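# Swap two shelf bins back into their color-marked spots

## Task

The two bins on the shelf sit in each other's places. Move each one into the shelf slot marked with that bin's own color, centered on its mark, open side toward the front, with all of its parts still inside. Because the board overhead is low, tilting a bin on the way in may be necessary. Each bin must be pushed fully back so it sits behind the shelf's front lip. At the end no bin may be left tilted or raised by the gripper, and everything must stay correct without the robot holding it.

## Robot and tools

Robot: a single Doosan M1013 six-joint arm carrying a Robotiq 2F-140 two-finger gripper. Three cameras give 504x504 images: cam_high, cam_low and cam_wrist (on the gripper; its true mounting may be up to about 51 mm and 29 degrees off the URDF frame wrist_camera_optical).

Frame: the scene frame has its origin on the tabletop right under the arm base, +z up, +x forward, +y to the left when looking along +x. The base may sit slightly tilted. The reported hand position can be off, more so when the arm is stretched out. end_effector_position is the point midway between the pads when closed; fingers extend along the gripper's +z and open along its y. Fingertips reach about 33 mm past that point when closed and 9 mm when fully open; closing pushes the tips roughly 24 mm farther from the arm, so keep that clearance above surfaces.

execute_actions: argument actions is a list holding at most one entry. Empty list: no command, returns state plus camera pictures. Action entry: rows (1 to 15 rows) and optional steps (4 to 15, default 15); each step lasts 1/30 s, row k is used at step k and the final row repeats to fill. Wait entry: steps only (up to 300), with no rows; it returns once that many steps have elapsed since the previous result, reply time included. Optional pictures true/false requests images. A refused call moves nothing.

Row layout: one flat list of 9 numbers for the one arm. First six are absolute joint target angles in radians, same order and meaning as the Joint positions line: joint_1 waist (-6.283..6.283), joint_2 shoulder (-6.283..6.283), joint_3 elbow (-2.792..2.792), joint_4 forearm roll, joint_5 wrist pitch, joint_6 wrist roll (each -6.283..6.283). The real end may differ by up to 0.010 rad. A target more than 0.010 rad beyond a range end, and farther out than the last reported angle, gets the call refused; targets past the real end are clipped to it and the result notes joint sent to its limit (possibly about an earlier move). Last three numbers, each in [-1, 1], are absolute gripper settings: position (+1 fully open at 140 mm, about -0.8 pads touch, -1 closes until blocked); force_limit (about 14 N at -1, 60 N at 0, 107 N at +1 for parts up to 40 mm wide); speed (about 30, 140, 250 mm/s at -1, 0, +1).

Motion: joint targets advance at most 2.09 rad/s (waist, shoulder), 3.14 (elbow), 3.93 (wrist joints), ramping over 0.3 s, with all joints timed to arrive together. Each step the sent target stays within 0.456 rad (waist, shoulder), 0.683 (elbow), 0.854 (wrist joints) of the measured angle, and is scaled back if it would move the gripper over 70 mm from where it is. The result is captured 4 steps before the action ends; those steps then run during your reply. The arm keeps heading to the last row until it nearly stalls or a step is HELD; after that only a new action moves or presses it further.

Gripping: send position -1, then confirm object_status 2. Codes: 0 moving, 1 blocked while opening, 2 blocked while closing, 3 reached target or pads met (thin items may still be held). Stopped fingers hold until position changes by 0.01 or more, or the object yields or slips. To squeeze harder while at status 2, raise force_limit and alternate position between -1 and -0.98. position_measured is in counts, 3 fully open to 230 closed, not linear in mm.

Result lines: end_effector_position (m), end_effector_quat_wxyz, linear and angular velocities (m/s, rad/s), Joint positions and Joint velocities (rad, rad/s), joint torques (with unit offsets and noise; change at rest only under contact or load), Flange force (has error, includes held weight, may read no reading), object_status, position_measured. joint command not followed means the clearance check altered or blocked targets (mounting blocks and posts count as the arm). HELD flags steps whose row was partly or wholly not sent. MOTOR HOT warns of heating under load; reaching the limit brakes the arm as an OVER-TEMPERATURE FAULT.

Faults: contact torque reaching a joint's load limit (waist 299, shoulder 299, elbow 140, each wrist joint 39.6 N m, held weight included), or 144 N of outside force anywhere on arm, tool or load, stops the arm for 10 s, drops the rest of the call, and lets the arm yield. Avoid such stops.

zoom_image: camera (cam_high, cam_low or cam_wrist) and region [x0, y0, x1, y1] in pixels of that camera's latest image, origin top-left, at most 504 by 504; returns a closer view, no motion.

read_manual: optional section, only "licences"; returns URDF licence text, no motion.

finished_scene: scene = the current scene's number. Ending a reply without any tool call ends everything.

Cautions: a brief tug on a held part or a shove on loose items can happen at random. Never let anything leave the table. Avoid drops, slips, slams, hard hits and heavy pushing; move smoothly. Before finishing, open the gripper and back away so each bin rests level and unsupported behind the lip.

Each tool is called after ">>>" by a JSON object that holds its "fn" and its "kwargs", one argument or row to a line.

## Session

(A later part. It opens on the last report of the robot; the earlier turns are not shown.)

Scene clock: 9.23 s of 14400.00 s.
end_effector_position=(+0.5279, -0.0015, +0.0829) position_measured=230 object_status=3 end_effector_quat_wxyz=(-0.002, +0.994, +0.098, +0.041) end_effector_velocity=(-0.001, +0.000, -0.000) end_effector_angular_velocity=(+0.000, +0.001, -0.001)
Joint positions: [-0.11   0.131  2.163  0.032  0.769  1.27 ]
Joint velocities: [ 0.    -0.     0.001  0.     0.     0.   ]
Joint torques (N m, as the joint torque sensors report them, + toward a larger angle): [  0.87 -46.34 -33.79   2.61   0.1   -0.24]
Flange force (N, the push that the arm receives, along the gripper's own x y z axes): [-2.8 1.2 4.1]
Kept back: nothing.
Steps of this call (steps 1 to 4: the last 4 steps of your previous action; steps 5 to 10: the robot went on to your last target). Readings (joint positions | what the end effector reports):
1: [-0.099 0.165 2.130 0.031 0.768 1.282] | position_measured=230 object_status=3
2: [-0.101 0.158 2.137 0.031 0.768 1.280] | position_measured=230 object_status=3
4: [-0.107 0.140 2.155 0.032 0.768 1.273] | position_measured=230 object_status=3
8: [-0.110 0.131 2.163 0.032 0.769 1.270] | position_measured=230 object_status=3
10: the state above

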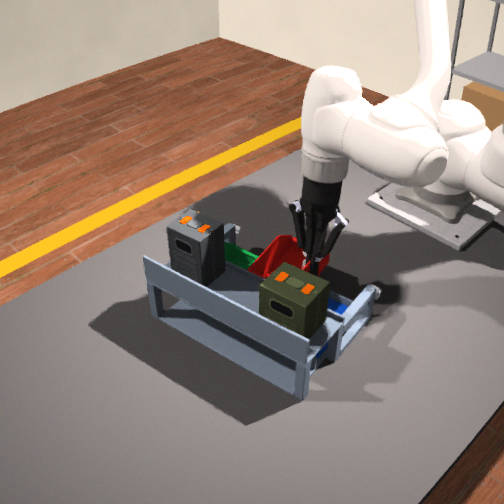

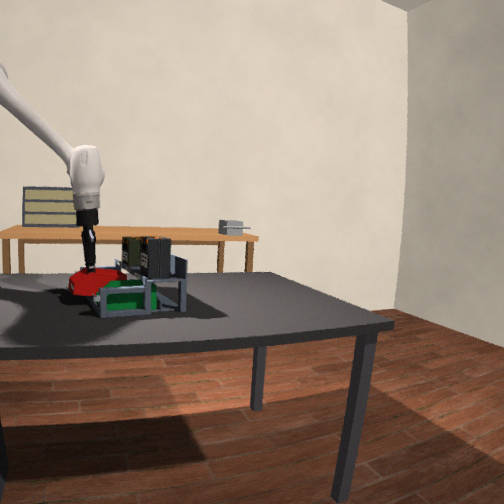

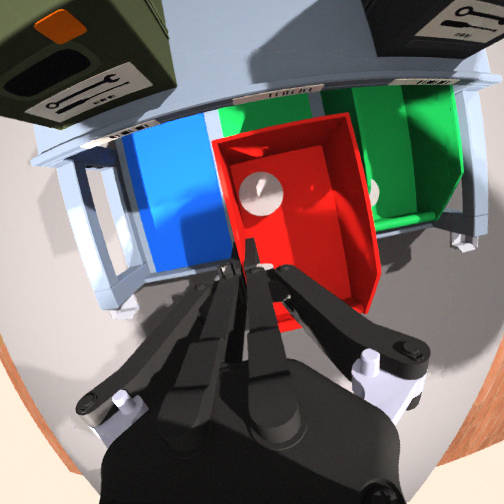

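>>> {"fn": "execute_actions", "kwargs": {
  "actions": [
    {"rows":[[-0.122,0.095,2.192,0.033,0.777,1.257,-1,0.3,-0.5],[-0.122,0.095,2.192,0.033,0.777,1.257,-1,0.3,-0.5],[-0.122,0.095,2.192,0.033,0.777,1.257,-1,0.3,-0.5],[-0.134,0.06,2.22,0.034,0.785,1.245,-1,0.3,-0.5],[-0.134,0.06,2.22,0.034,0.785,1.245,-1,0.3,-0.5],[-0.134,0.06,2.22,0.034,0.785,1.245,-1,0.3,-0.5],[-0.154,0.016,2.262,0.036,0.789,1.224,-1,0.3,-0.5],[-0.154,0.016,2.262,0.036,0.789,1.224,-1,0.3,-0.5],[-0.154,0.016,2.262,0.036,0.789,1.224,-1,0.3,-0.5],[-0.175,-0.028,2.302,0.038,0.793,1.202,-1,0.3,-0.5],[-0.175,-0.028,2.302,0.038,0.793,1.202,-1,0.3,-0.5],[-0.175,-0.028,2.302,0.038,0.793,1.202,-1,0.3,-0.5],[-0.197,-0.072,2.341,0.04,0.797,1.178,-1,0.3,-0.5]]}
  ]
}}

>>> {"fn": "execute_actions", "kwargs": {
  "actions": [
    {"rows":[[-0.197,-0.072,2.341,0.04,0.797,1.178,-1,0.3,-0.5],[-0.197,-0.072,2.341,0.04,0.797,1.178,-1,0.3,-0.5],[-0.207,-0.071,2.367,0.063,0.742,1.15,-1,0.3,-0.5],[-0.207,-0.071,2.367,0.063,0.742,1.15,-1,0.3,-0.5],[-0.207,-0.071,2.367,0.063,0.742,1.15,-1,0.3,-0.5],[-0.217,-0.07,2.393,0.088,0.687,1.12,-1,0.3,-0.5],[-0.217,-0.07,2.393,0.088,0.687,1.12,-1,0.3,-0.5],[-0.217,-0.07,2.393,0.088,0.687,1.12,-1,0.3,-0.5],[-0.228,-0.066,2.421,0.117,0.628,1.088,-1,0.3,-0.5],[-0.228,-0.066,2.421,0.117,0.628,1.088,-1,0.3,-0.5],[-0.228,-0.066,2.421,0.117,0.628,1.088,-1,0.3,-0.5],[-0.238,-0.06,2.449,0.148,0.569,1.055,-1,0.3,-0.5]]}
  ]
}}

>>> {"fn": "execute_actions", "kwargs": {
  "actions": [
    {"steps":10}
  ],
  "pictures": true
}}

Scene clock: 10.00 s of 14400.00 s.
end_effector_position=(+0.4580, -0.0160, +0.0950) position_measured=230 object_status=3 end_effector_quat_wxyz=(-0.002, +0.994, +0.098, +0.040) end_effector_velocity=(-0.291, -0.065, +0.017) end_effector_angular_velocity=(+0.002, -0.002, -0.004)
Joint positions: [-0.157  0.01   2.267  0.036  0.789  1.221]
Joint velocities: [-0.238 -0.485  0.452  0.026  0.038 -0.251]
Joint torques (N m, as the joint torque sensors report them, + toward a larger angle): [  2.16 -55.12 -27.15   2.22   0.31   0.27]
Flange force (N, the push that the arm receives, along the gripper's own x y z axes): [3.0 3.9 5.3]
Steps of this call (steps 1 to 12: the robot went on to your last target; steps 13 to 23: the first 11 steps of this action). Readings (joint positions | what the end effector reports):
13: [-0.110 0.131 2.163 0.032 0.769 1.270] | position_measured=230 object_status=3
14: [-0.111 0.127 2.166 0.032 0.770 1.269] | position_measured=230 object_status=3
16: [-0.119 0.103 2.186 0.033 0.775 1.260] | position_measured=230 object_status=3
20: [-0.137 0.054 2.226 0.034 0.785 1.242] | position_measured=230 object_status=3
23: the state above

Scene clock: 10.50 s of 14400.00 s.
end_effector_position=(+0.4118, -0.0249, +0.0706) position_measured=230 object_status=3 end_effector_quat_wxyz=(-0.007, +0.992, +0.097, +0.082) end_effector_velocity=(-0.018, -0.002, -0.134) end_effector_angular_velocity=(+0.068, -0.298, -0.038)
Joint positions: [-0.223 -0.068  2.409  0.105  0.652  1.101]
Joint velocities: [-0.122  0.055  0.325  0.313 -0.64  -0.353]
Joint torques (N m, as the joint torque sensors report them, + toward a larger angle): [  2.08 -20.99 -26.46   2.29   0.63   0.44]
Flange force (N, the push that the arm receives, along the gripper's own x y z axes): [-0.5 11.1 8.6]
Steps of this call (steps 1 to 4: the last 4 steps of your previous action; steps 5 to 15: the first 11 steps of this action). Readings (joint positions | what the end effector reports):
5: [-0.193 -0.064 2.334 0.039 0.796 1.183] | position_measured=230 object_status=3
6: [-0.196 -0.071 2.340 0.040 0.797 1.179] | position_measured=230 object_status=3
8: [-0.198 -0.072 2.344 0.043 0.790 1.174] | position_measured=230 object_status=3
12: [-0.213 -0.071 2.384 0.079 0.707 1.131] | position_measured=230 object_status=3
15: the state above

Scene clock: 10.83 s of 14400.00 s.
end_effector_position=(+0.4108, -0.0255, +0.0548) position_measured=230 object_status=3 end_effector_quat_wxyz=(-0.008, +0.990, +0.093, +0.102) end_effector_velocity=(-0.001, +0.000, -0.000) end_effector_angular_velocity=(+0.000, +0.000, -0.000)
Joint positions: [-0.238 -0.06   2.449  0.148  0.569  1.055]
Joint velocities: [ 0.    -0.     0.002  0.001 -0.001 -0.   ]
Joint torques (N m, as the joint torque sensors report them, + toward a larger angle): [ -0.45 -21.79 -29.35   2.66  -0.26  -0.24]
Flange force (N, the push that the arm receives, along the gripper's own x y z axes): [-1.0 -2.0 -2.3]
Kept back: nothing.
Steps of this call (steps 1 to 4: the last 4 steps of your previous action; steps 5 to 10: the robot went on to your last target). Readings (joint positions | what the end effector reports):
1: [-0.227 -0.067 2.418 0.114 0.635 1.092] | position_measured=230 object_status=3
2: [-0.230 -0.065 2.426 0.123 0.616 1.081] | position_measured=230 object_status=3
4: [-0.237 -0.061 2.446 0.144 0.576 1.059] | position_measured=230 object_status=3
8: [-0.238 -0.060 2.449 0.148 0.569 1.055] | position_measured=230 object_status=3
10: the state above

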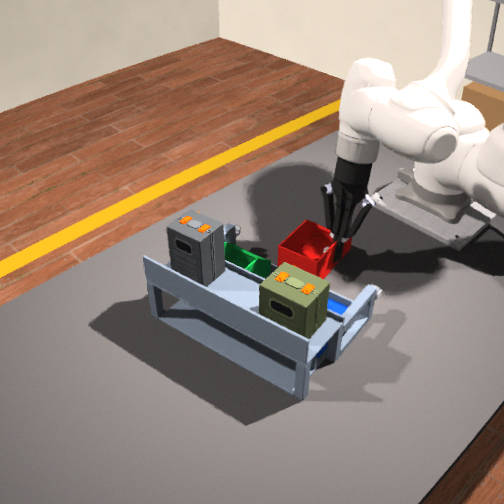

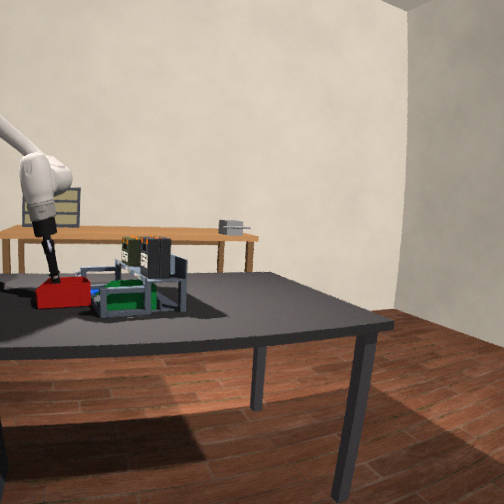

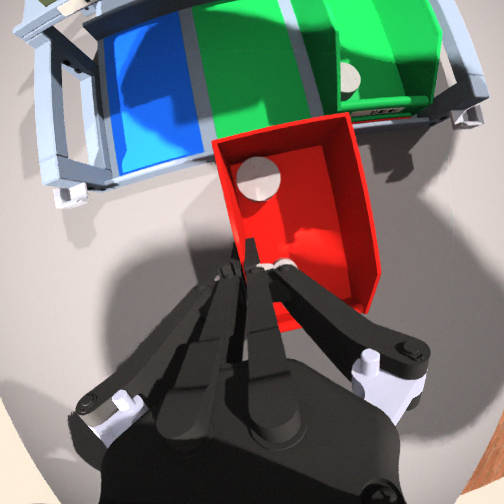

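>>> {"fn": "execute_actions", "kwargs": {
  "actions": [
    {"rows":[[-0.238,-0.055,2.452,0.149,0.561,1.054,-1,0.3,-0.5],[-0.238,-0.055,2.452,0.149,0.561,1.054,-1,0.3,-0.5],[-0.238,-0.055,2.452,0.149,0.561,1.054,-1,0.3,-0.5],[-0.238,-0.055,2.452,0.149,0.561,1.054,-1,0.3,-0.5],[-0.238,-0.055,2.452,0.149,0.561,1.054,-1,0.3,-0.5],[-0.238,-0.055,2.452,0.149,0.561,1.054,-0.5,0.3,-0.5]]}
  ]
}}

>>> {"fn": "execute_actions", "kwargs": {
  "actions": [
    {"rows":[[-0.238,-0.055,2.452,0.149,0.561,1.054,-0.5,0.3,-0.5],[-0.238,-0.055,2.452,0.149,0.561,1.054,-0.5,0.3,-0.5],[-0.238,-0.055,2.452,0.149,0.561,1.054,-0.5,0.3,-0.5],[-0.238,-0.13,2.403,0.127,0.686,1.082,-0.5,0.3,-0.5],[-0.238,-0.13,2.403,0.127,0.686,1.082,-0.5,0.3,-0.5],[-0.238,-0.13,2.403,0.127,0.686,1.082,-0.5,0.3,-0.5],[-0.238,-0.13,2.403,0.127,0.686,1.082,-0.5,0.3,-0.5],[-0.238,-0.203,2.344,0.109,0.818,1.104,-0.5,0.3,-0.5]]}
  ]
}}

Scene clock: 11.43 s of 14400.00 s.
end_effector_position=(+0.4102, -0.0255, +0.0516) position_measured=209 object_status=0 end_effector_quat_wxyz=(-0.008, +0.990, +0.093, +0.102) end_effector_velocity=(+0.004, -0.001, +0.002) end_effector_angular_velocity=(-0.001, -0.005, -0.000)
Joint positions: [-0.238 -0.055  2.453  0.149  0.561  1.054]
Joint velocities: [-0.    -0.    -0.005 -0.     0.     0.   ]
Joint torques (N m, as the joint torque sensors report them, + toward a larger angle): [ -2.69 -22.92 -27.87   2.64   0.42   0.01]
Flange force (N, the push that the arm receives, along the gripper's own x y z axes): [4.8 -6.0 -0.1]
Steps of this call (steps 1 to 7: the robot went on to your last target; steps 8 to 18: the first 11 steps of this action). Readings (joint positions | what the end effector reports):
8: [-0.238 -0.060 2.449 0.148 0.569 1.055] | position_measured=230 object_status=3
9: [-0.238 -0.058 2.450 0.149 0.565 1.055] | position_measured=230 object_status=3
11: [-0.238 -0.055 2.451 0.149 0.561 1.054] | position_measured=230 object_status=3
15: [-0.238 -0.055 2.453 0.149 0.561 1.054] | position_measured=223 object_status=0
18: the state above

Scene clock: 11.93 s of 14400.00 s.
end_effector_position=(+0.4118, -0.0251, +0.1303) position_measured=192 object_status=3 end_effector_quat_wxyz=(-0.009, +0.990, +0.094, +0.101) end_effector_velocity=(-0.006, -0.001, +0.414) end_effector_angular_velocity=(-0.017, -0.023, +0.004)
Joint positions: [-0.238 -0.177  2.365  0.116  0.77   1.096]
Joint velocities: [ 0.    -0.576 -0.468 -0.136  1.011  0.174]
Joint torques (N m, as the joint torque sensors report them, + toward a larger angle): [ -6.32   5.29 -19.25   2.1    0.75   0.38]
Flange force (N, the push that the arm receives, along the gripper's own x y z axes): [6.5 -6.4 -0.5]
Steps of this call (steps 1 to 4: the last 4 steps of your previous action; steps 5 to 15: the first 11 steps of this action). Readings (joint positions | what the end effector reports):
5: [-0.238 -0.055 2.452 0.149 0.561 1.054] | position_measured=192 object_status=0
6: [-0.238 -0.055 2.452 0.149 0.561 1.054] | position_measured=192 object_status=0
8: [-0.238 -0.055 2.452 0.149 0.561 1.054] | position_measured=192 object_status=0
12: [-0.238 -0.109 2.416 0.133 0.652 1.074] | position_measured=192 object_status=3
15: the state above

>>> {"fn": "execute_actions", "kwargs": {
  "actions": [
    {"rows":[[-0.238,-0.203,2.344,0.109,0.818,1.104,-0.5,0.3,-0.5],[-0.255,-0.03,2.19,0.115,0.8,1.08,-0.5,0.3,-0.5],[-0.255,-0.03,2.19,0.115,0.8,1.08,-0.5,0.3,-0.5],[-0.255,-0.03,2.19,0.115,0.8,1.08,-0.5,0.3,-0.5],[-0.255,-0.03,2.19,0.115,0.8,1.08,-0.5,0.3,-0.5],[-0.255,-0.03,2.19,0.115,0.8,1.08,-0.5,0.3,-0.5],[-0.276,0.176,2.036,0.126,0.748,1.049,-0.5,0.3,-0.5]]}
  ]
}}

>>> {"fn": "execute_actions", "kwargs": {
  "actions": [
    {"steps":25}
  ],
  "pictures": true
}}

Scene clock: 12.50 s of 14400.00 s.
end_effector_position=(+0.5232, -0.0590, +0.1464) position_measured=192 object_status=3 end_effector_quat_wxyz=(-0.008, +0.990, +0.094, +0.100) end_effector_velocity=(+0.452, -0.148, -0.083) end_effector_angular_velocity=(-0.005, -0.015, -0.005)
Joint positions: [-0.259  0.004  2.171  0.118  0.786  1.075]
Joint velocities: [-0.085  0.844 -0.662  0.041 -0.188 -0.124]
Joint torques (N m, as the joint torque sensors report them, + toward a larger angle): [  0.47 -29.25 -29.99   2.73  -0.04  -0.11]
Flange force (N, the push that the arm receives, along the gripper's own x y z axes): [0.2 1.3 -7.2]
Steps of this call (steps 1 to 4: the last 4 steps of your previous action; steps 5 to 6: the robot went on to your last target; steps 7 to 17: the first 11 steps of this action). Readings (joint positions | what the end effector reports):
7: [-0.238 -0.203 2.344 0.109 0.818 1.104] | position_measured=192 object_status=3
8: [-0.238 -0.203 2.344 0.109 0.818 1.104] | position_measured=192 object_status=3
10: [-0.239 -0.188 2.330 0.109 0.817 1.103] | position_measured=192 object_status=3
14: [-0.250 -0.082 2.238 0.113 0.805 1.087] | position_measured=192 object_status=3
17: the state above

Scene clock: 13.33 s of 14400.00 s.
end_effector_position=(+0.6140, -0.0908, +0.1204) position_measured=192 object_status=3 end_effector_quat_wxyz=(-0.008, +0.990, +0.094, +0.102) end_effector_velocity=(+0.000, -0.000, +0.000) end_effector_angular_velocity=(-0.000, +0.000, +0.001)
Joint positions: [-0.276  0.176  2.036  0.126  0.748  1.049]
Joint velocities: [-0.  0. -0. -0.  0. -0.]
Joint torques (N m, as the joint torque sensors report them, + toward a larger angle): [ -3.6  -51.35 -32.18   2.92   0.24  -0.17]
Flange force (N, the push that the arm receives, along the gripper's own x y z axes): [5.0 -4.7 -0.1]
Kept back: nothing.
Steps of this call (steps 1 to 4: the last 4 steps of your previous action; steps 5 to 25: the robot went on to your last target). Readings (joint positions | what the end effector reports):
1: [-0.261 0.032 2.149 0.119 0.780 1.070] | position_measured=192 object_status=3
2: [-0.264 0.060 2.127 0.120 0.774 1.066] | position_measured=192 object_status=3
4: [-0.270 0.116 2.083 0.123 0.761 1.058] | position_measured=192 object_status=3
8: [-0.276 0.176 2.037 0.126 0.748 1.049] | position_measured=192 object_status=3
25: the state above

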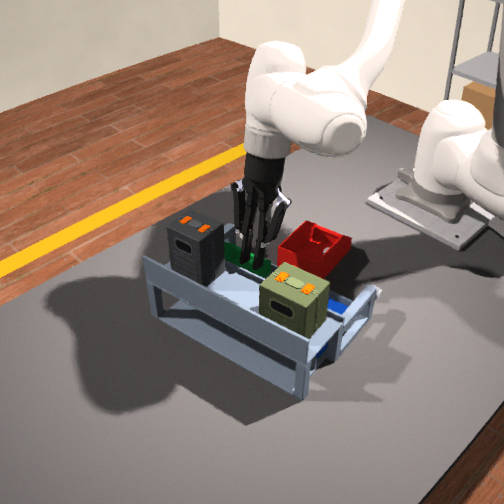

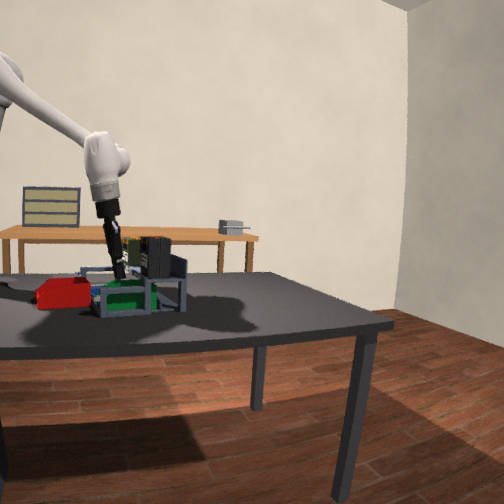

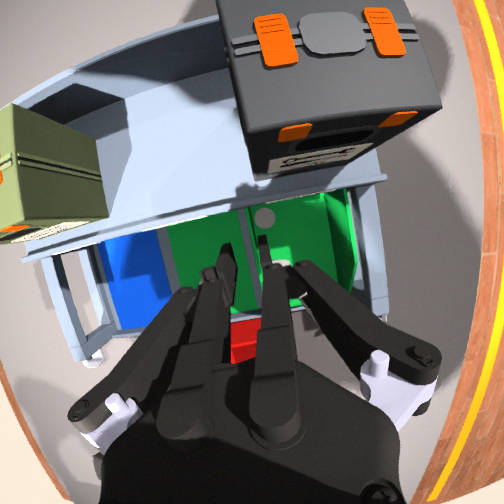

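>>> {"fn": "zoom_image", "kwargs": {
  "camera": "cam_wrist",
  "region": [170,170,370,340]
}}

Region (170, 170, 370, 340) of cam_wrist's 504x504 image, scaled by 2.520, with more detail than that image has; it fills the top 428 rows of this view, and the rest is white.

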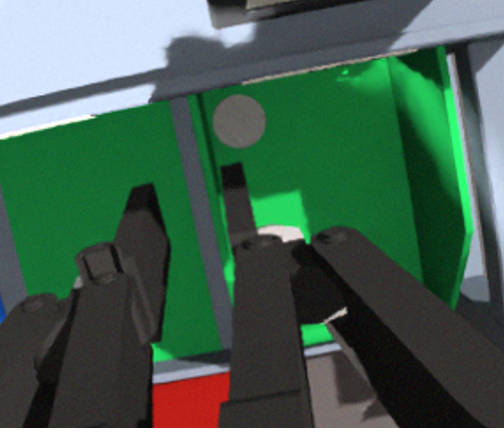

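>>> {"fn": "execute_actions", "kwargs": {
  "actions": [
    {"rows":[[-0.285,0.178,2.034,0.128,0.748,1.039,-0.5,0.3,-0.5],[-0.285,0.178,2.034,0.128,0.748,1.039,-0.5,0.3,-0.5],[-0.285,0.178,2.034,0.128,0.748,1.039,-0.5,0.3,-0.5],[-0.285,0.178,2.034,0.128,0.748,1.039,-0.5,0.3,-0.5],[-0.285,0.19,2.043,0.13,0.727,1.036,-0.5,0.3,-0.5],[-0.285,0.19,2.043,0.13,0.727,1.036,-0.5,0.3,-0.5],[-0.285,0.19,2.043,0.13,0.727,1.036,-0.5,0.3,-0.5],[-0.285,0.203,2.051,0.133,0.706,1.032,-0.5,0.3,-0.5],[-0.285,0.203,2.051,0.133,0.706,1.032,-0.5,0.3,-0.5],[-0.285,0.203,2.051,0.133,0.706,1.032,-0.5,0.3,-0.5],[-0.285,0.216,2.059,0.137,0.685,1.028,-0.5,0.3,-0.5]]}
  ]
}}

>>> {"fn": "execute_actions", "kwargs": {
  "actions": [
    {"steps":8}
  ],
  "pictures": true
}}

>>> {"fn": "zoom_image", "kwargs": {
  "camera": "cam_wrist",
  "region": [170,170,370,340]
}}

Scene clock: 14.00 s of 14400.00 s.
end_effector_position=(+0.6150, -0.0966, +0.0987) position_measured=192 object_status=3 end_effector_quat_wxyz=(-0.007, +0.990, +0.093, +0.102) end_effector_velocity=(+0.010, -0.001, -0.042) end_effector_angular_velocity=(+0.003, -0.014, -0.006)
Joint positions: [-0.285  0.203  2.051  0.133  0.707  1.032]
Joint velocities: [-0.     0.057  0.026  0.022 -0.095 -0.018]
Joint torques (N m, as the joint torque sensors report them, + toward a larger angle): [ -0.02 -76.6  -44.47   4.28  -0.24   0.2 ]
Flange force (N, the push that the arm receives, along the gripper's own x y z axes): [-1.6 -6.6 -7.9]
Steps of this call (steps 1 to 9: the robot went on to your last target; steps 10 to 20: the first 11 steps of this action). Readings (joint positions | what the end effector reports):
10: [-0.276 0.176 2.036 0.126 0.748 1.049] | position_measured=192 object_status=3
11: [-0.279 0.177 2.035 0.127 0.748 1.045] | position_measured=192 object_status=3
13: [-0.285 0.178 2.034 0.128 0.748 1.039] | position_measured=192 object_status=3
17: [-0.285 0.190 2.043 0.130 0.728 1.036] | position_measured=192 object_status=3
20: the state above

Scene clock: 14.27 s of 14400.00 s.
end_effector_position=(+0.6158, -0.0967, +0.0880) position_measured=192 object_status=3 end_effector_quat_wxyz=(-0.007, +0.990, +0.093, +0.102) end_effector_velocity=(+0.000, -0.000, +0.000) end_effector_angular_velocity=(+0.000, -0.000, -0.001)
Joint positions: [-0.285  0.216  2.059  0.137  0.685  1.028]
Joint velocities: [-0.     0.    -0.     0.     0.     0.001]
Joint torques (N m, as the joint torque sensors report them, + toward a larger angle): [ -0.76 -53.97 -30.4    2.94   0.21   0.18]
Flange force (N, the push that the arm receives, along the gripper's own x y z axes): [3.0 0.7 -0.3]
Kept back: nothing.
Steps of this call (steps 1 to 4: the last 4 steps of your previous action; steps 5 to 8: the robot went on to your last target). Readings (joint positions | what the end effector reports):
1: [-0.285 0.207 2.053 0.134 0.699 1.031] | position_measured=192 object_status=3
2: [-0.285 0.213 2.057 0.136 0.690 1.029] | position_measured=192 object_status=3
4: [-0.285 0.216 2.059 0.137 0.685 1.028] | position_measured=192 object_status=3
8: the state above

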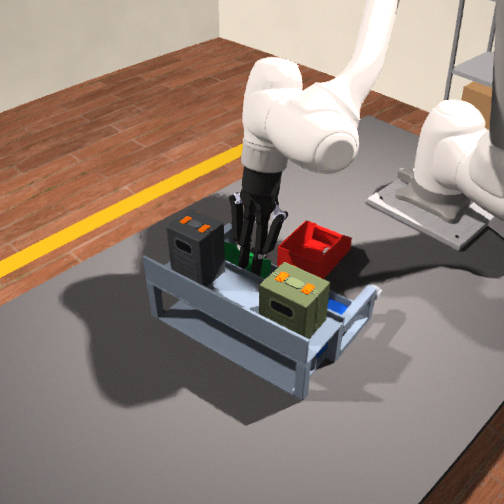

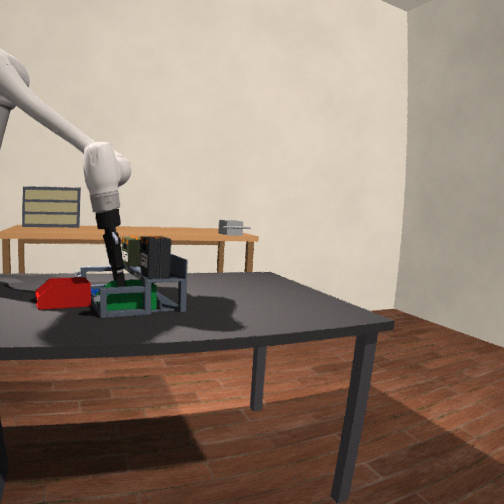

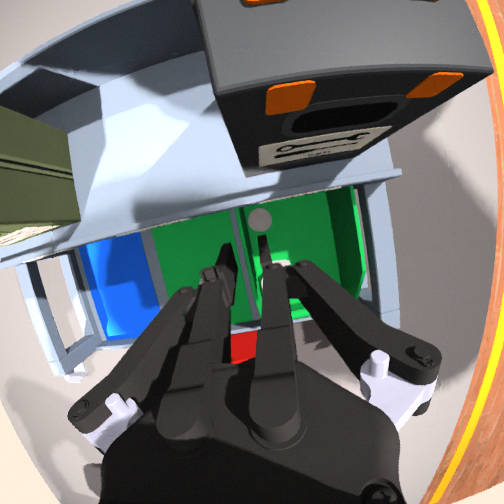

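Region (170, 170, 370, 340) of cam_wrist's 504x504 image, scaled by 2.520, with more detail than that image has; it fills the top 428 rows of this view, and the rest is white.

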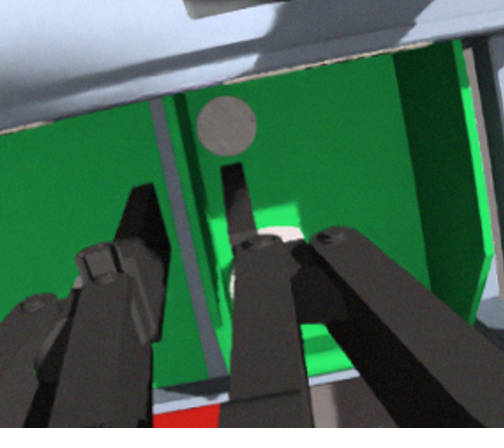

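>>> {"fn": "execute_actions", "kwargs": {
  "actions": [
    {"rows":[[-0.285,0.223,2.065,0.139,0.672,1.025,-0.5,0.3,-0.5],[-0.285,0.223,2.065,0.139,0.672,1.025,-0.5,0.3,-0.5],[-0.285,0.223,2.065,0.139,0.672,1.025,-0.5,0.3,-0.5],[-0.285,0.231,2.07,0.141,0.659,1.022,-0.5,0.3,-0.5],[-0.285,0.231,2.07,0.141,0.659,1.022,-0.5,0.3,-0.5],[-0.285,0.231,2.07,0.141,0.659,1.022,-0.5,0.3,-0.5],[-0.285,0.238,2.076,0.144,0.646,1.019,-0.5,0.3,-0.5],[-0.285,0.238,2.076,0.144,0.646,1.019,-0.5,0.3,-0.5],[-0.285,0.238,2.076,0.144,0.646,1.019,-0.5,0.3,-0.5],[-0.285,0.246,2.081,0.147,0.634,1.016,-0.5,0.3,-0.5]]}
  ]
}}

>>> {"fn": "execute_actions", "kwargs": {
  "actions": [
    {"steps":8}
  ],
  "pictures": true
}}

>>> {"fn": "zoom_image", "kwargs": {
  "camera": "cam_wrist",
  "region": [150,150,400,360]
}}

Scene clock: 14.87 s of 14400.00 s.
end_effector_position=(+0.6150, -0.0965, +0.0663) position_measured=192 object_status=3 end_effector_quat_wxyz=(-0.007, +0.990, +0.093, +0.103) end_effector_velocity=(-0.003, +0.002, -0.106) end_effector_angular_velocity=(+0.007, +0.003, -0.005)
Joint positions: [-0.285  0.241  2.078  0.145  0.641  1.018]
Joint velocities: [-0.     0.129  0.083  0.049 -0.205 -0.051]
Joint torques (N m, as the joint torque sensors report them, + toward a larger angle): [ -5.97 -25.13 -16.73   1.61   0.47  -0.18]
Flange force (N, the push that the arm receives, along the gripper's own x y z axes): [5.5 -2.4 -2.7]
Steps of this call (steps 1 to 7: the robot went on to your last target; steps 8 to 18: the first 11 steps of this action). Readings (joint positions | what the end effector reports):
8: [-0.285 0.216 2.059 0.137 0.685 1.028] | position_measured=192 object_status=3
9: [-0.285 0.219 2.061 0.138 0.679 1.027] | position_measured=192 object_status=3
11: [-0.285 0.223 2.065 0.139 0.672 1.025] | position_measured=192 object_status=3
15: [-0.285 0.234 2.072 0.142 0.653 1.021] | position_measured=192 object_status=3
18: the state above

Scene clock: 15.13 s of 14400.00 s.
end_effector_position=(+0.6145, -0.0963, +0.0621) position_measured=192 object_status=3 end_effector_quat_wxyz=(-0.007, +0.990, +0.093, +0.102) end_effector_velocity=(+0.000, +0.000, -0.000) end_effector_angular_velocity=(+0.000, +0.000, -0.000)
Joint positions: [-0.285  0.246  2.081  0.147  0.634  1.016]
Joint velocities: [ 0.  0. -0.  0.  0.  0.]
Joint torques (N m, as the joint torque sensors report them, + toward a larger angle): [ -1.84 -56.21 -29.09   2.82   0.17   0.31]
Flange force (N, the push that the arm receives, along the gripper's own x y z axes): [4.1 -0.6 1.0]
Kept back: nothing.
Steps of this call (steps 1 to 4: the last 4 steps of your previous action; steps 5 to 8: the robot went on to your last target). Readings (joint positions | what the end effector reports):
1: [-0.285 0.245 2.080 0.146 0.636 1.016] | position_measured=192 object_status=3
2: [-0.285 0.246 2.081 0.147 0.634 1.016] | position_measured=192 object_status=3
4: [-0.285 0.246 2.081 0.147 0.634 1.016] | position_measured=192 object_status=3
8: the state above

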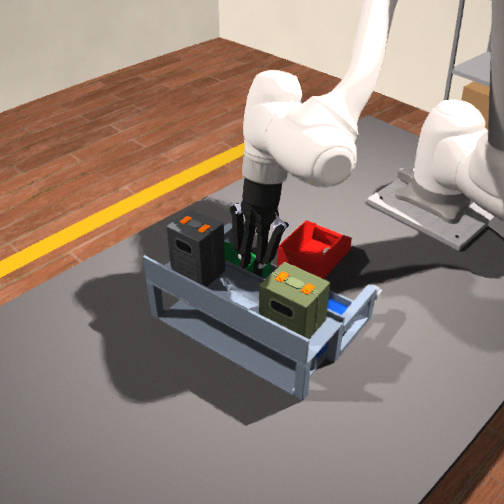

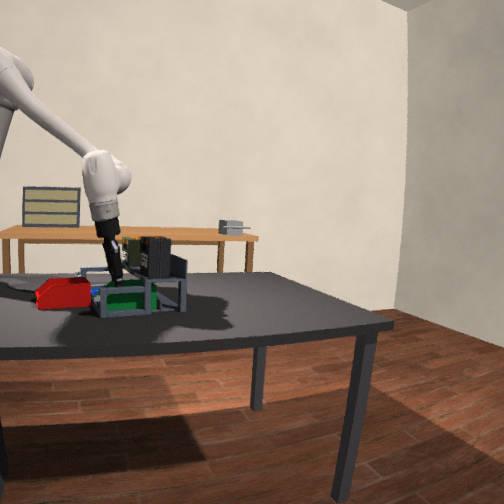

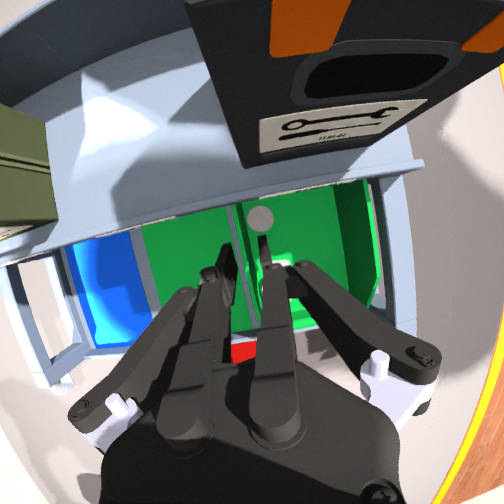

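Region (150, 150, 400, 360) of cam_wrist's 504x504 image, scaled by 2.016, with more detail than that image has; it fills the top 423 rows of this view, and the rest is white.

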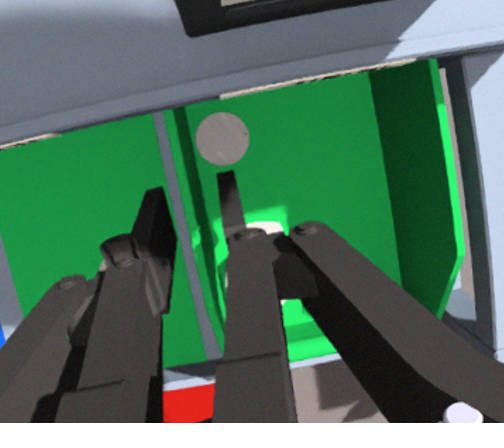

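>>> {"fn": "execute_actions", "kwargs": {
  "actions": [
    {"rows":[[-0.29,0.247,2.08,0.148,0.634,1.011,-1,0.3,-0.5]]}
  ]
}}

>>> {"fn": "execute_actions", "kwargs": {
  "actions": [
    {"rows":[[-0.29,0.247,2.08,0.148,0.634,1.011,-1,0.3,-0.5],[-0.29,0.247,2.08,0.148,0.634,1.011,-1,0.3,-0.5],[-0.29,0.243,2.078,0.147,0.64,1.012,-1,0.3,-0.5],[-0.29,0.243,2.078,0.147,0.64,1.012,-1,0.3,-0.5],[-0.29,0.243,2.078,0.147,0.64,1.012,-1,0.3,-0.5],[-0.27,0.237,2.086,0.142,0.636,1.035,-1,0.3,-0.5],[-0.27,0.237,2.086,0.142,0.636,1.035,-1,0.3,-0.5],[-0.27,0.237,2.086,0.142,0.636,1.035,-1,0.3,-0.5],[-0.25,0.231,2.093,0.137,0.633,1.058,-1,0.3,-0.5],[-0.25,0.231,2.093,0.137,0.633,1.058,-1,0.3,-0.5],[-0.25,0.231,2.093,0.137,0.633,1.058,-1,0.3,-0.5],[-0.23,0.226,2.1,0.132,0.63,1.082,-1,0.3,-0.5]]}
  ]
}}

>>> {"fn": "execute_actions", "kwargs": {
  "actions": [
    {"steps":8}
  ],
  "pictures": true
}}

Scene clock: 15.80 s of 14400.00 s.
end_effector_position=(+0.6147, -0.0994, +0.0620) position_measured=230 object_status=0 end_effector_quat_wxyz=(-0.007, +0.990, +0.092, +0.102) end_effector_velocity=(-0.000, +0.000, -0.001) end_effector_angular_velocity=(+0.000, +0.001, -0.001)
Joint positions: [-0.29   0.247  2.08   0.148  0.634  1.011]
Joint velocities: [-0.     0.     0.001 -0.    -0.     0.001]
Joint torques (N m, as the joint torque sensors report them, + toward a larger angle): [ -2.94 -53.91 -27.58   2.92   0.26  -0.09]
Flange force (N, the push that the arm receives, along the gripper's own x y z axes): [5.7 -3.4 -3.0]
Steps of this call (steps 1 to 9: the robot went on to your last target; steps 10 to 20: the first 11 steps of this action). Readings (joint positions | what the end effector reports):
10: [-0.285 0.246 2.081 0.147 0.634 1.016] | position_measured=192 object_status=0
11: [-0.287 0.246 2.081 0.147 0.634 1.014] | position_measured=194 object_status=0
13: [-0.290 0.247 2.080 0.148 0.634 1.011] | position_measured=203 object_status=0
17: [-0.290 0.247 2.080 0.148 0.634 1.011] | position_measured=221 object_status=0
20: the state above

Scene clock: 16.30 s of 14400.00 s.
end_effector_position=(+0.6110, -0.0789, +0.0653) position_measured=230 object_status=3 end_effector_quat_wxyz=(-0.008, +0.990, +0.093, +0.102) end_effector_velocity=(-0.026, +0.137, +0.006) end_effector_angular_velocity=(+0.004, +0.001, +0.014)
Joint positions: [-0.256  0.233  2.091  0.139  0.634  1.051]
Joint velocities: [ 0.226 -0.072  0.083 -0.055 -0.029  0.252]
Joint torques (N m, as the joint torque sensors report them, + toward a larger angle): [ -5.84 -50.74 -31.66   2.56  -0.61   0.14]
Flange force (N, the push that the arm receives, along the gripper's own x y z axes): [-1.3 -5.1 -5.1]
Steps of this call (steps 1 to 4: the last 4 steps of your previous action; steps 5 to 15: the first 11 steps of this action). Readings (joint positions | what the end effector reports):
5: [-0.290 0.247 2.080 0.148 0.634 1.011] | position_measured=230 object_status=3
6: [-0.290 0.247 2.080 0.148 0.634 1.011] | position_measured=230 object_status=3
8: [-0.290 0.246 2.079 0.148 0.637 1.011] | position_measured=230 object_status=3
12: [-0.278 0.240 2.083 0.144 0.637 1.026] | position_measured=230 object_status=3
15: the state above

Scene clock: 16.57 s of 14400.00 s.
end_effector_position=(+0.6082, -0.0633, +0.0653) position_measured=230 object_status=3 end_effector_quat_wxyz=(-0.008, +0.990, +0.093, +0.102) end_effector_velocity=(-0.000, +0.000, -0.000) end_effector_angular_velocity=(+0.000, -0.000, -0.002)
Joint positions: [-0.23   0.226  2.1    0.132  0.63   1.082]
Joint velocities: [-0.    -0.     0.001  0.    -0.001  0.001]
Joint torques (N m, as the joint torque sensors report them, + toward a larger angle): [ -2.81 -54.2  -31.37   2.9    0.13   0.12]
Flange force (N, the push that the arm receives, along the gripper's own x y z axes): [0.6 -4.4 1.2]
Kept back: nothing.
Steps of this call (steps 1 to 4: the last 4 steps of your previous action; steps 5 to 8: the robot went on to your last target). Readings (joint positions | what the end effector reports):
1: [-0.251 0.231 2.093 0.137 0.633 1.057] | position_measured=230 object_status=3
2: [-0.245 0.230 2.095 0.136 0.632 1.064] | position_measured=230 object_status=3
4: [-0.231 0.226 2.100 0.132 0.630 1.080] | position_measured=230 object_status=3
8: the state above

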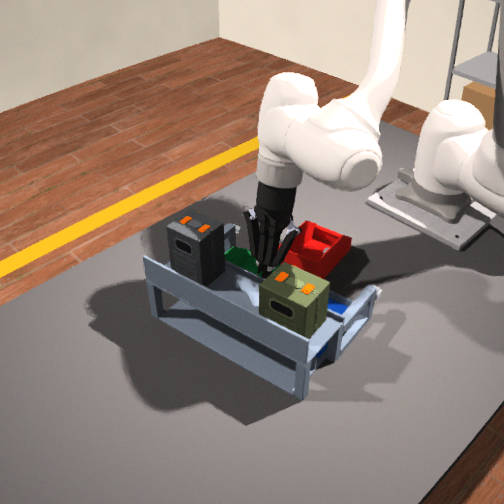

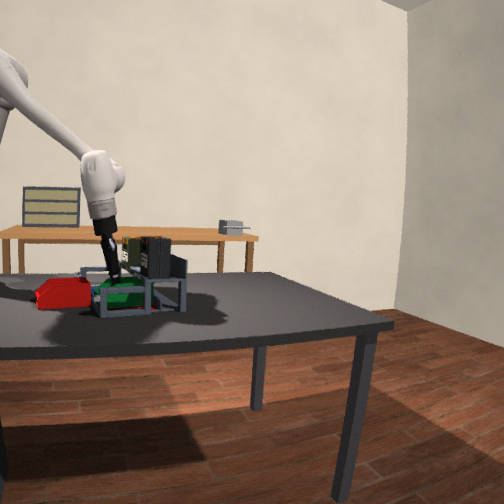

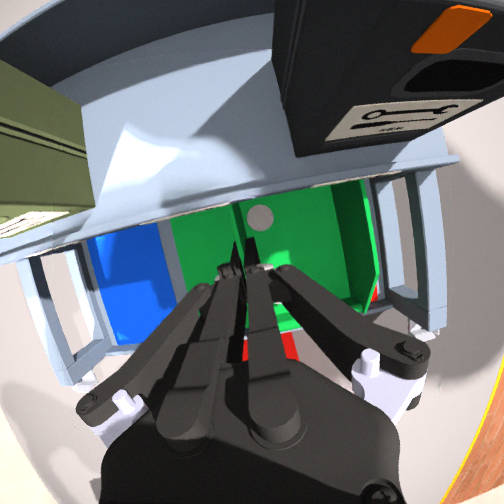

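>>> {"fn": "execute_actions", "kwargs": {
  "actions": [
    {"rows":[[-0.2,0.219,2.109,0.124,0.626,1.117,-1,0.3,-0.5],[-0.2,0.219,2.109,0.124,0.626,1.117,-1,0.3,-0.5],[-0.2,0.219,2.109,0.124,0.626,1.117,-1,0.3,-0.5],[-0.17,0.212,2.118,0.115,0.621,1.152,-1,0.3,-0.5],[-0.17,0.212,2.118,0.115,0.621,1.152,-1,0.3,-0.5],[-0.17,0.212,2.118,0.115,0.621,1.152,-1,0.3,-0.5],[-0.137,0.206,2.126,0.105,0.617,1.191,-1,0.3,-0.5],[-0.137,0.206,2.126,0.105,0.617,1.191,-1,0.3,-0.5],[-0.137,0.206,2.126,0.105,0.617,1.191,-1,0.3,-0.5],[-0.105,0.2,2.134,0.095,0.613,1.231,-1,0.3,-0.5],[-0.105,0.2,2.134,0.095,0.613,1.231,-1,0.3,-0.5],[-0.105,0.2,2.134,0.095,0.613,1.231,-1,0.3,-0.5],[-0.072,0.195,2.14,0.084,0.61,1.27,-1,0.3,-0.5]]}
  ]
}}

>>> {"fn": "execute_actions", "kwargs": {
  "actions": [
    {"rows":[[-0.04,0.191,2.146,0.073,0.607,1.31,-1,0.3,-0.5],[-0.04,0.191,2.146,0.073,0.607,1.31,-1,0.3,-0.5],[-0.04,0.191,2.146,0.073,0.607,1.31,-1,0.3,-0.5],[-0.04,0.191,2.146,0.073,0.607,1.31,-1,0.3,-0.5],[-0.04,0.191,2.146,0.073,0.607,1.31,-1,0.3,-0.5],[-0.04,0.191,2.146,0.073,0.607,1.31,-1,0.3,-0.5],[-0.04,0.195,2.148,0.073,0.601,1.31,-1,0.3,-0.5]]}
  ],
  "pictures": true
}}

Scene clock: 17.27 s of 14400.00 s.
end_effector_position=(+0.5976, -0.0073, +0.0653) position_measured=230 object_status=3 end_effector_quat_wxyz=(-0.008, +0.990, +0.095, +0.102) end_effector_velocity=(-0.041, +0.203, -0.002) end_effector_angular_velocity=(+0.003, +0.001, -0.012)
Joint positions: [-0.131  0.205  2.127  0.103  0.616  1.199]
Joint velocities: [ 0.373 -0.066  0.088 -0.117 -0.049  0.472]
Joint torques (N m, as the joint torque sensors report them, + toward a larger angle): [ 16.45 -59.27 -26.91   2.24   0.74  -0.3 ]
Flange force (N, the push that the arm receives, along the gripper's own x y z axes): [-1.7 6.4 1.4]
Steps of this call (steps 1 to 10: the robot went on to your last target; steps 11 to 21: the first 11 steps of this action). Readings (joint positions | what the end effector reports):
11: [-0.230 0.226 2.100 0.132 0.630 1.082] | position_measured=230 object_status=3
12: [-0.226 0.225 2.101 0.131 0.629 1.087] | position_measured=230 object_status=3
14: [-0.205 0.220 2.108 0.125 0.627 1.111] | position_measured=230 object_status=3
18: [-0.164 0.211 2.120 0.113 0.620 1.159] | position_measured=230 object_status=3
21: the state above

Scene clock: 17.77 s of 14400.00 s.
end_effector_position=(+0.5868, +0.0409, +0.0622) position_measured=230 object_status=3 end_effector_quat_wxyz=(-0.008, +0.990, +0.096, +0.101) end_effector_velocity=(+0.000, -0.000, -0.002) end_effector_angular_velocity=(-0.000, +0.002, -0.001)
Joint positions: [-0.04   0.195  2.148  0.073  0.601  1.31 ]
Joint velocities: [ 0.     0.003 -0.    -0.001 -0.001  0.001]
Joint torques (N m, as the joint torque sensors report them, + toward a larger angle): [ -1.01 -51.82 -29.76   2.58  -0.06   0.17]
Flange force (N, the push that the arm receives, along the gripper's own x y z axes): [2.5 -0.5 1.6]
Steps of this call (steps 1 to 4: the last 4 steps of your previous action; steps 5 to 15: the first 11 steps of this action). Readings (joint positions | what the end effector reports):
5: [-0.076 0.195 2.139 0.085 0.610 1.266] | position_measured=230 object_status=3
6: [-0.066 0.194 2.141 0.082 0.609 1.278] | position_measured=230 object_status=3
8: [-0.044 0.191 2.145 0.074 0.607 1.305] | position_measured=230 object_status=3
12: [-0.040 0.192 2.147 0.073 0.604 1.310] | position_measured=230 object_status=3
15: the state above

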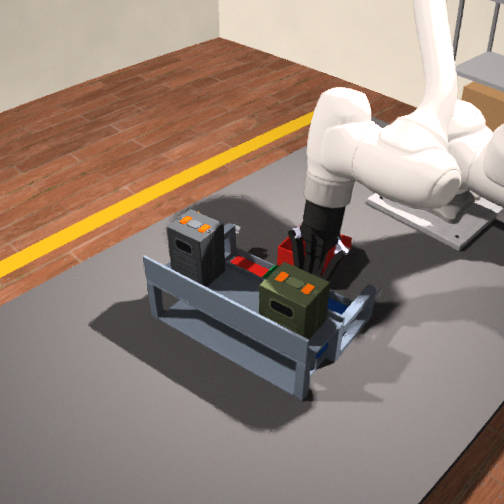

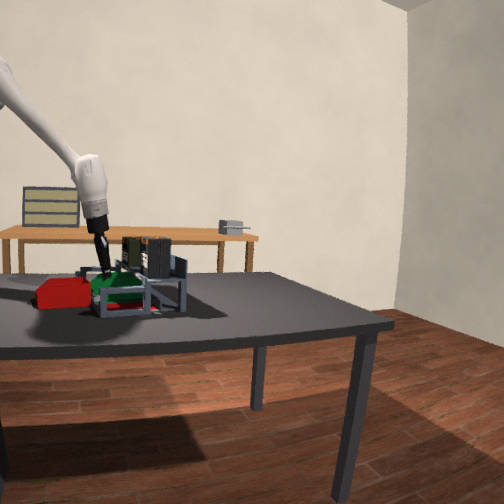

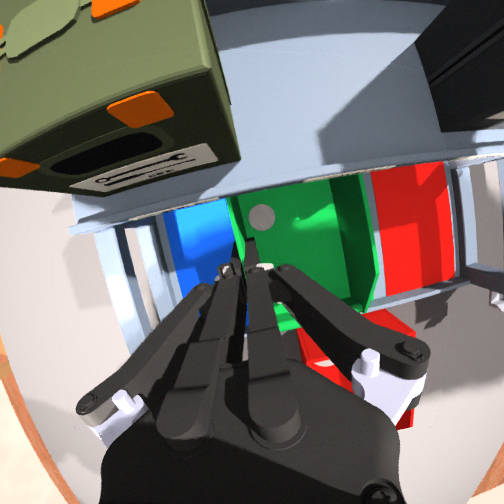

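>>> {"fn": "execute_actions", "kwargs": {
  "actions": [
    {"rows":[[-0.04,0.195,2.148,0.073,0.601,1.31,-0.5,0.3,-0.5],[-0.04,0.195,2.148,0.073,0.601,1.31,-0.5,0.3,-0.5],[-0.04,0.195,2.148,0.073,0.601,1.31,-0.5,0.3,-0.5],[-0.04,0.195,2.148,0.073,0.601,1.31,-0.5,0.3,-0.5],[-0.04,0.195,2.148,0.073,0.601,1.31,-0.5,0.3,-0.5],[-0.04,0.195,2.148,0.073,0.601,1.31,-0.5,0.3,-0.5],[-0.04,0.195,2.148,0.073,0.601,1.31,-0.5,0.3,-0.5],[-0.04,0.195,2.148,0.073,0.601,1.31,-0.5,0.3,-0.5],[-0.04,0.105,2.095,0.062,0.744,1.322,-0.5,0.3,-0.5]]}
  ]
}}

>>> {"fn": "execute_actions", "kwargs": {
  "actions": [
    {"rows":[[-0.04,0.105,2.095,0.062,0.744,1.322,-0.5,0.3,-0.5],[-0.04,0.105,2.095,0.062,0.744,1.322,-0.5,0.3,-0.5],[-0.04,0.105,2.095,0.062,0.744,1.322,-0.5,0.3,-0.5],[-0.238,-0.203,2.344,0.109,0.818,1.104,-0.5,0.3,-0.5]]}
  ]
}}

>>> {"fn": "execute_actions", "kwargs": {
  "actions": [
    {"rows":[[-0.238,-0.203,2.344,0.109,0.818,1.104,-0.5,0.3,-0.5],[-0.238,-0.203,2.344,0.109,0.818,1.104,-0.5,0.3,-0.5],[-0.238,-0.203,2.344,0.109,0.818,1.104,-0.5,0.3,-0.5],[-0.238,-0.203,2.344,0.109,0.818,1.104,-0.5,0.3,-0.5],[-0.238,-0.203,2.344,0.109,0.818,1.104,-0.5,0.3,-0.5],[-0.238,-0.159,2.379,0.12,0.739,1.091,-0.5,0.3,-0.5]]}
  ]
}}

>>> {"fn": "execute_actions", "kwargs": {
  "actions": [
    {"steps":12}
  ],
  "pictures": true
}}

Scene clock: 18.43 s of 14400.00 s.
end_effector_position=(+0.5861, +0.0410, +0.0730) position_measured=192 object_status=0 end_effector_quat_wxyz=(-0.008, +0.990, +0.096, +0.100) end_effector_velocity=(+0.006, +0.004, +0.348) end_effector_angular_velocity=(+0.007, -0.013, +0.014)
Joint positions: [-0.04   0.18   2.139  0.071  0.626  1.312]
Joint velocities: [-0.    -0.449 -0.276 -0.053  0.712  0.06 ]
Joint torques (N m, as the joint torque sensors report them, + toward a larger angle): [  3.63 -93.61 -45.89   4.52  -0.36  -0.19]
Flange force (N, the push that the arm receives, along the gripper's own x y z axes): [1.1 -3.9 -7.3]
Steps of this call (steps 1 to 4: the last 4 steps of your previous action; steps 5 to 9: the robot went on to your last target; steps 10 to 20: the first 11 steps of this action). Readings (joint positions | what the end effector reports):
10: [-0.040 0.195 2.148 0.073 0.601 1.310] | position_measured=230 object_status=0
11: [-0.040 0.195 2.148 0.073 0.601 1.310] | position_measured=230 object_status=0
13: [-0.040 0.195 2.148 0.073 0.601 1.310] | position_measured=218 object_status=0
17: [-0.040 0.195 2.148 0.073 0.601 1.310] | position_measured=200 object_status=0
20: the state above

Scene clock: 18.93 s of 14400.00 s.
end_effector_position=(+0.5027, +0.0016, +0.1468) position_measured=192 object_status=3 end_effector_quat_wxyz=(-0.008, +0.990, +0.095, +0.100) end_effector_velocity=(-0.453, -0.179, +0.052) end_effector_angular_velocity=(+0.002, +0.002, -0.016)
Joint positions: [-0.133 -0.039  2.212  0.084  0.779  1.22 ]
Joint velocities: [-0.517 -0.804  0.648  0.123  0.191 -0.569]
Joint torques (N m, as the joint torque sensors report them, + toward a larger angle): [  0.81 -30.05 -31.09   2.76   0.13  -0.4 ]
Flange force (N, the push that the arm receives, along the gripper's own x y z axes): [1.2 -1.9 -2.5]
Steps of this call (steps 1 to 4: the last 4 steps of your previous action; steps 5 to 15: the first 11 steps of this action). Readings (joint positions | what the end effector reports):
5: [-0.040 0.105 2.095 0.062 0.743 1.322] | position_measured=192 object_status=3
6: [-0.040 0.105 2.095 0.062 0.744 1.322] | position_measured=192 object_status=3
8: [-0.040 0.105 2.095 0.062 0.744 1.322] | position_measured=192 object_status=3
12: [-0.080 0.044 2.145 0.071 0.759 1.279] | position_measured=192 object_status=3
15: the state above

Scene clock: 19.43 s of 14400.00 s.
end_effector_position=(+0.4118, -0.0251, +0.1180) position_measured=192 object_status=3 end_effector_quat_wxyz=(-0.009, +0.991, +0.093, +0.100) end_effector_velocity=(+0.009, -0.001, -0.014) end_effector_angular_velocity=(+0.001, -0.015, -0.005)
Joint positions: [-0.238 -0.159  2.379  0.12   0.74   1.091]
Joint velocities: [ 0.     0.03   0.012  0.012 -0.055 -0.008]
Joint torques (N m, as the joint torque sensors report them, + toward a larger angle): [  1.05 -47.01 -44.17   4.53   0.43  -0.17]
Flange force (N, the push that the arm receives, along the gripper's own x y z axes): [6.7 -10.0 -2.4]
Steps of this call (steps 1 to 4: the last 4 steps of your previous action; steps 5 to 15: the first 11 steps of this action). Readings (joint positions | what the end effector reports):
5: [-0.218 -0.173 2.319 0.104 0.811 1.126] | position_measured=192 object_status=3
6: [-0.229 -0.190 2.333 0.107 0.815 1.114] | position_measured=192 object_status=3
8: [-0.238 -0.203 2.344 0.109 0.818 1.104] | position_measured=192 object_status=3
12: [-0.238 -0.188 2.356 0.113 0.791 1.099] | position_measured=192 object_status=3
15: the state above

Scene clock: 19.83 s of 14400.00 s.
end_effector_position=(+0.4122, -0.0252, +0.1180) position_measured=192 object_status=3 end_effector_quat_wxyz=(-0.009, +0.990, +0.093, +0.101) end_effector_velocity=(+0.000, -0.000, +0.000) end_effector_angular_velocity=(-0.001, -0.000, +0.001)
Joint positions: [-0.238 -0.159  2.379  0.12   0.739  1.091]
Joint velocities: [ 0.     0.    -0.001 -0.001 -0.    -0.   ]
Joint torques (N m, as the joint torque sensors report them, + toward a larger angle): [ -2.08 -17.37 -32.4    2.75   0.01   0.06]
Flange force (N, the push that the arm receives, along the gripper's own x y z axes): [4.2 -3.9 0.4]
Kept back: nothing.
Steps of this call (steps 1 to 4: the last 4 steps of your previous action; steps 5 to 12: the robot went on to your last target). Readings (joint positions | what the end effector reports):
1: [-0.238 -0.159 2.379 0.120 0.739 1.091] | position_measured=192 object_status=3
2: [-0.238 -0.159 2.379 0.120 0.739 1.091] | position_measured=192 object_status=3
4: [-0.238 -0.159 2.379 0.120 0.739 1.091] | position_measured=192 object_status=3
8: [-0.238 -0.159 2.379 0.120 0.739 1.091] | position_measured=192 object_status=3
12: the state above

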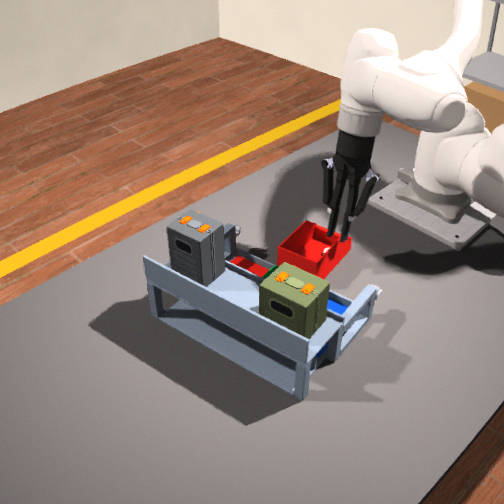

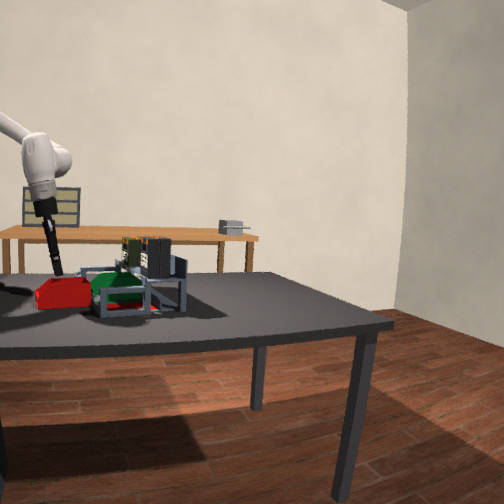

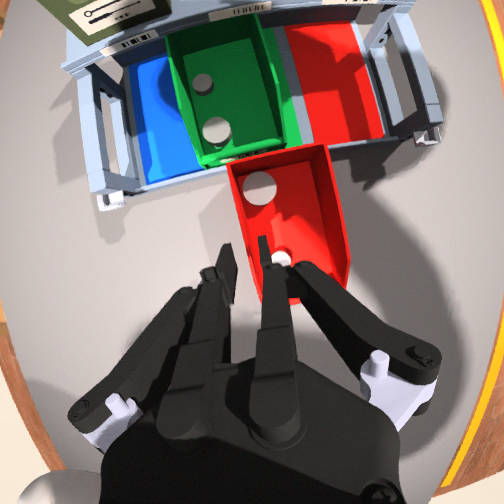

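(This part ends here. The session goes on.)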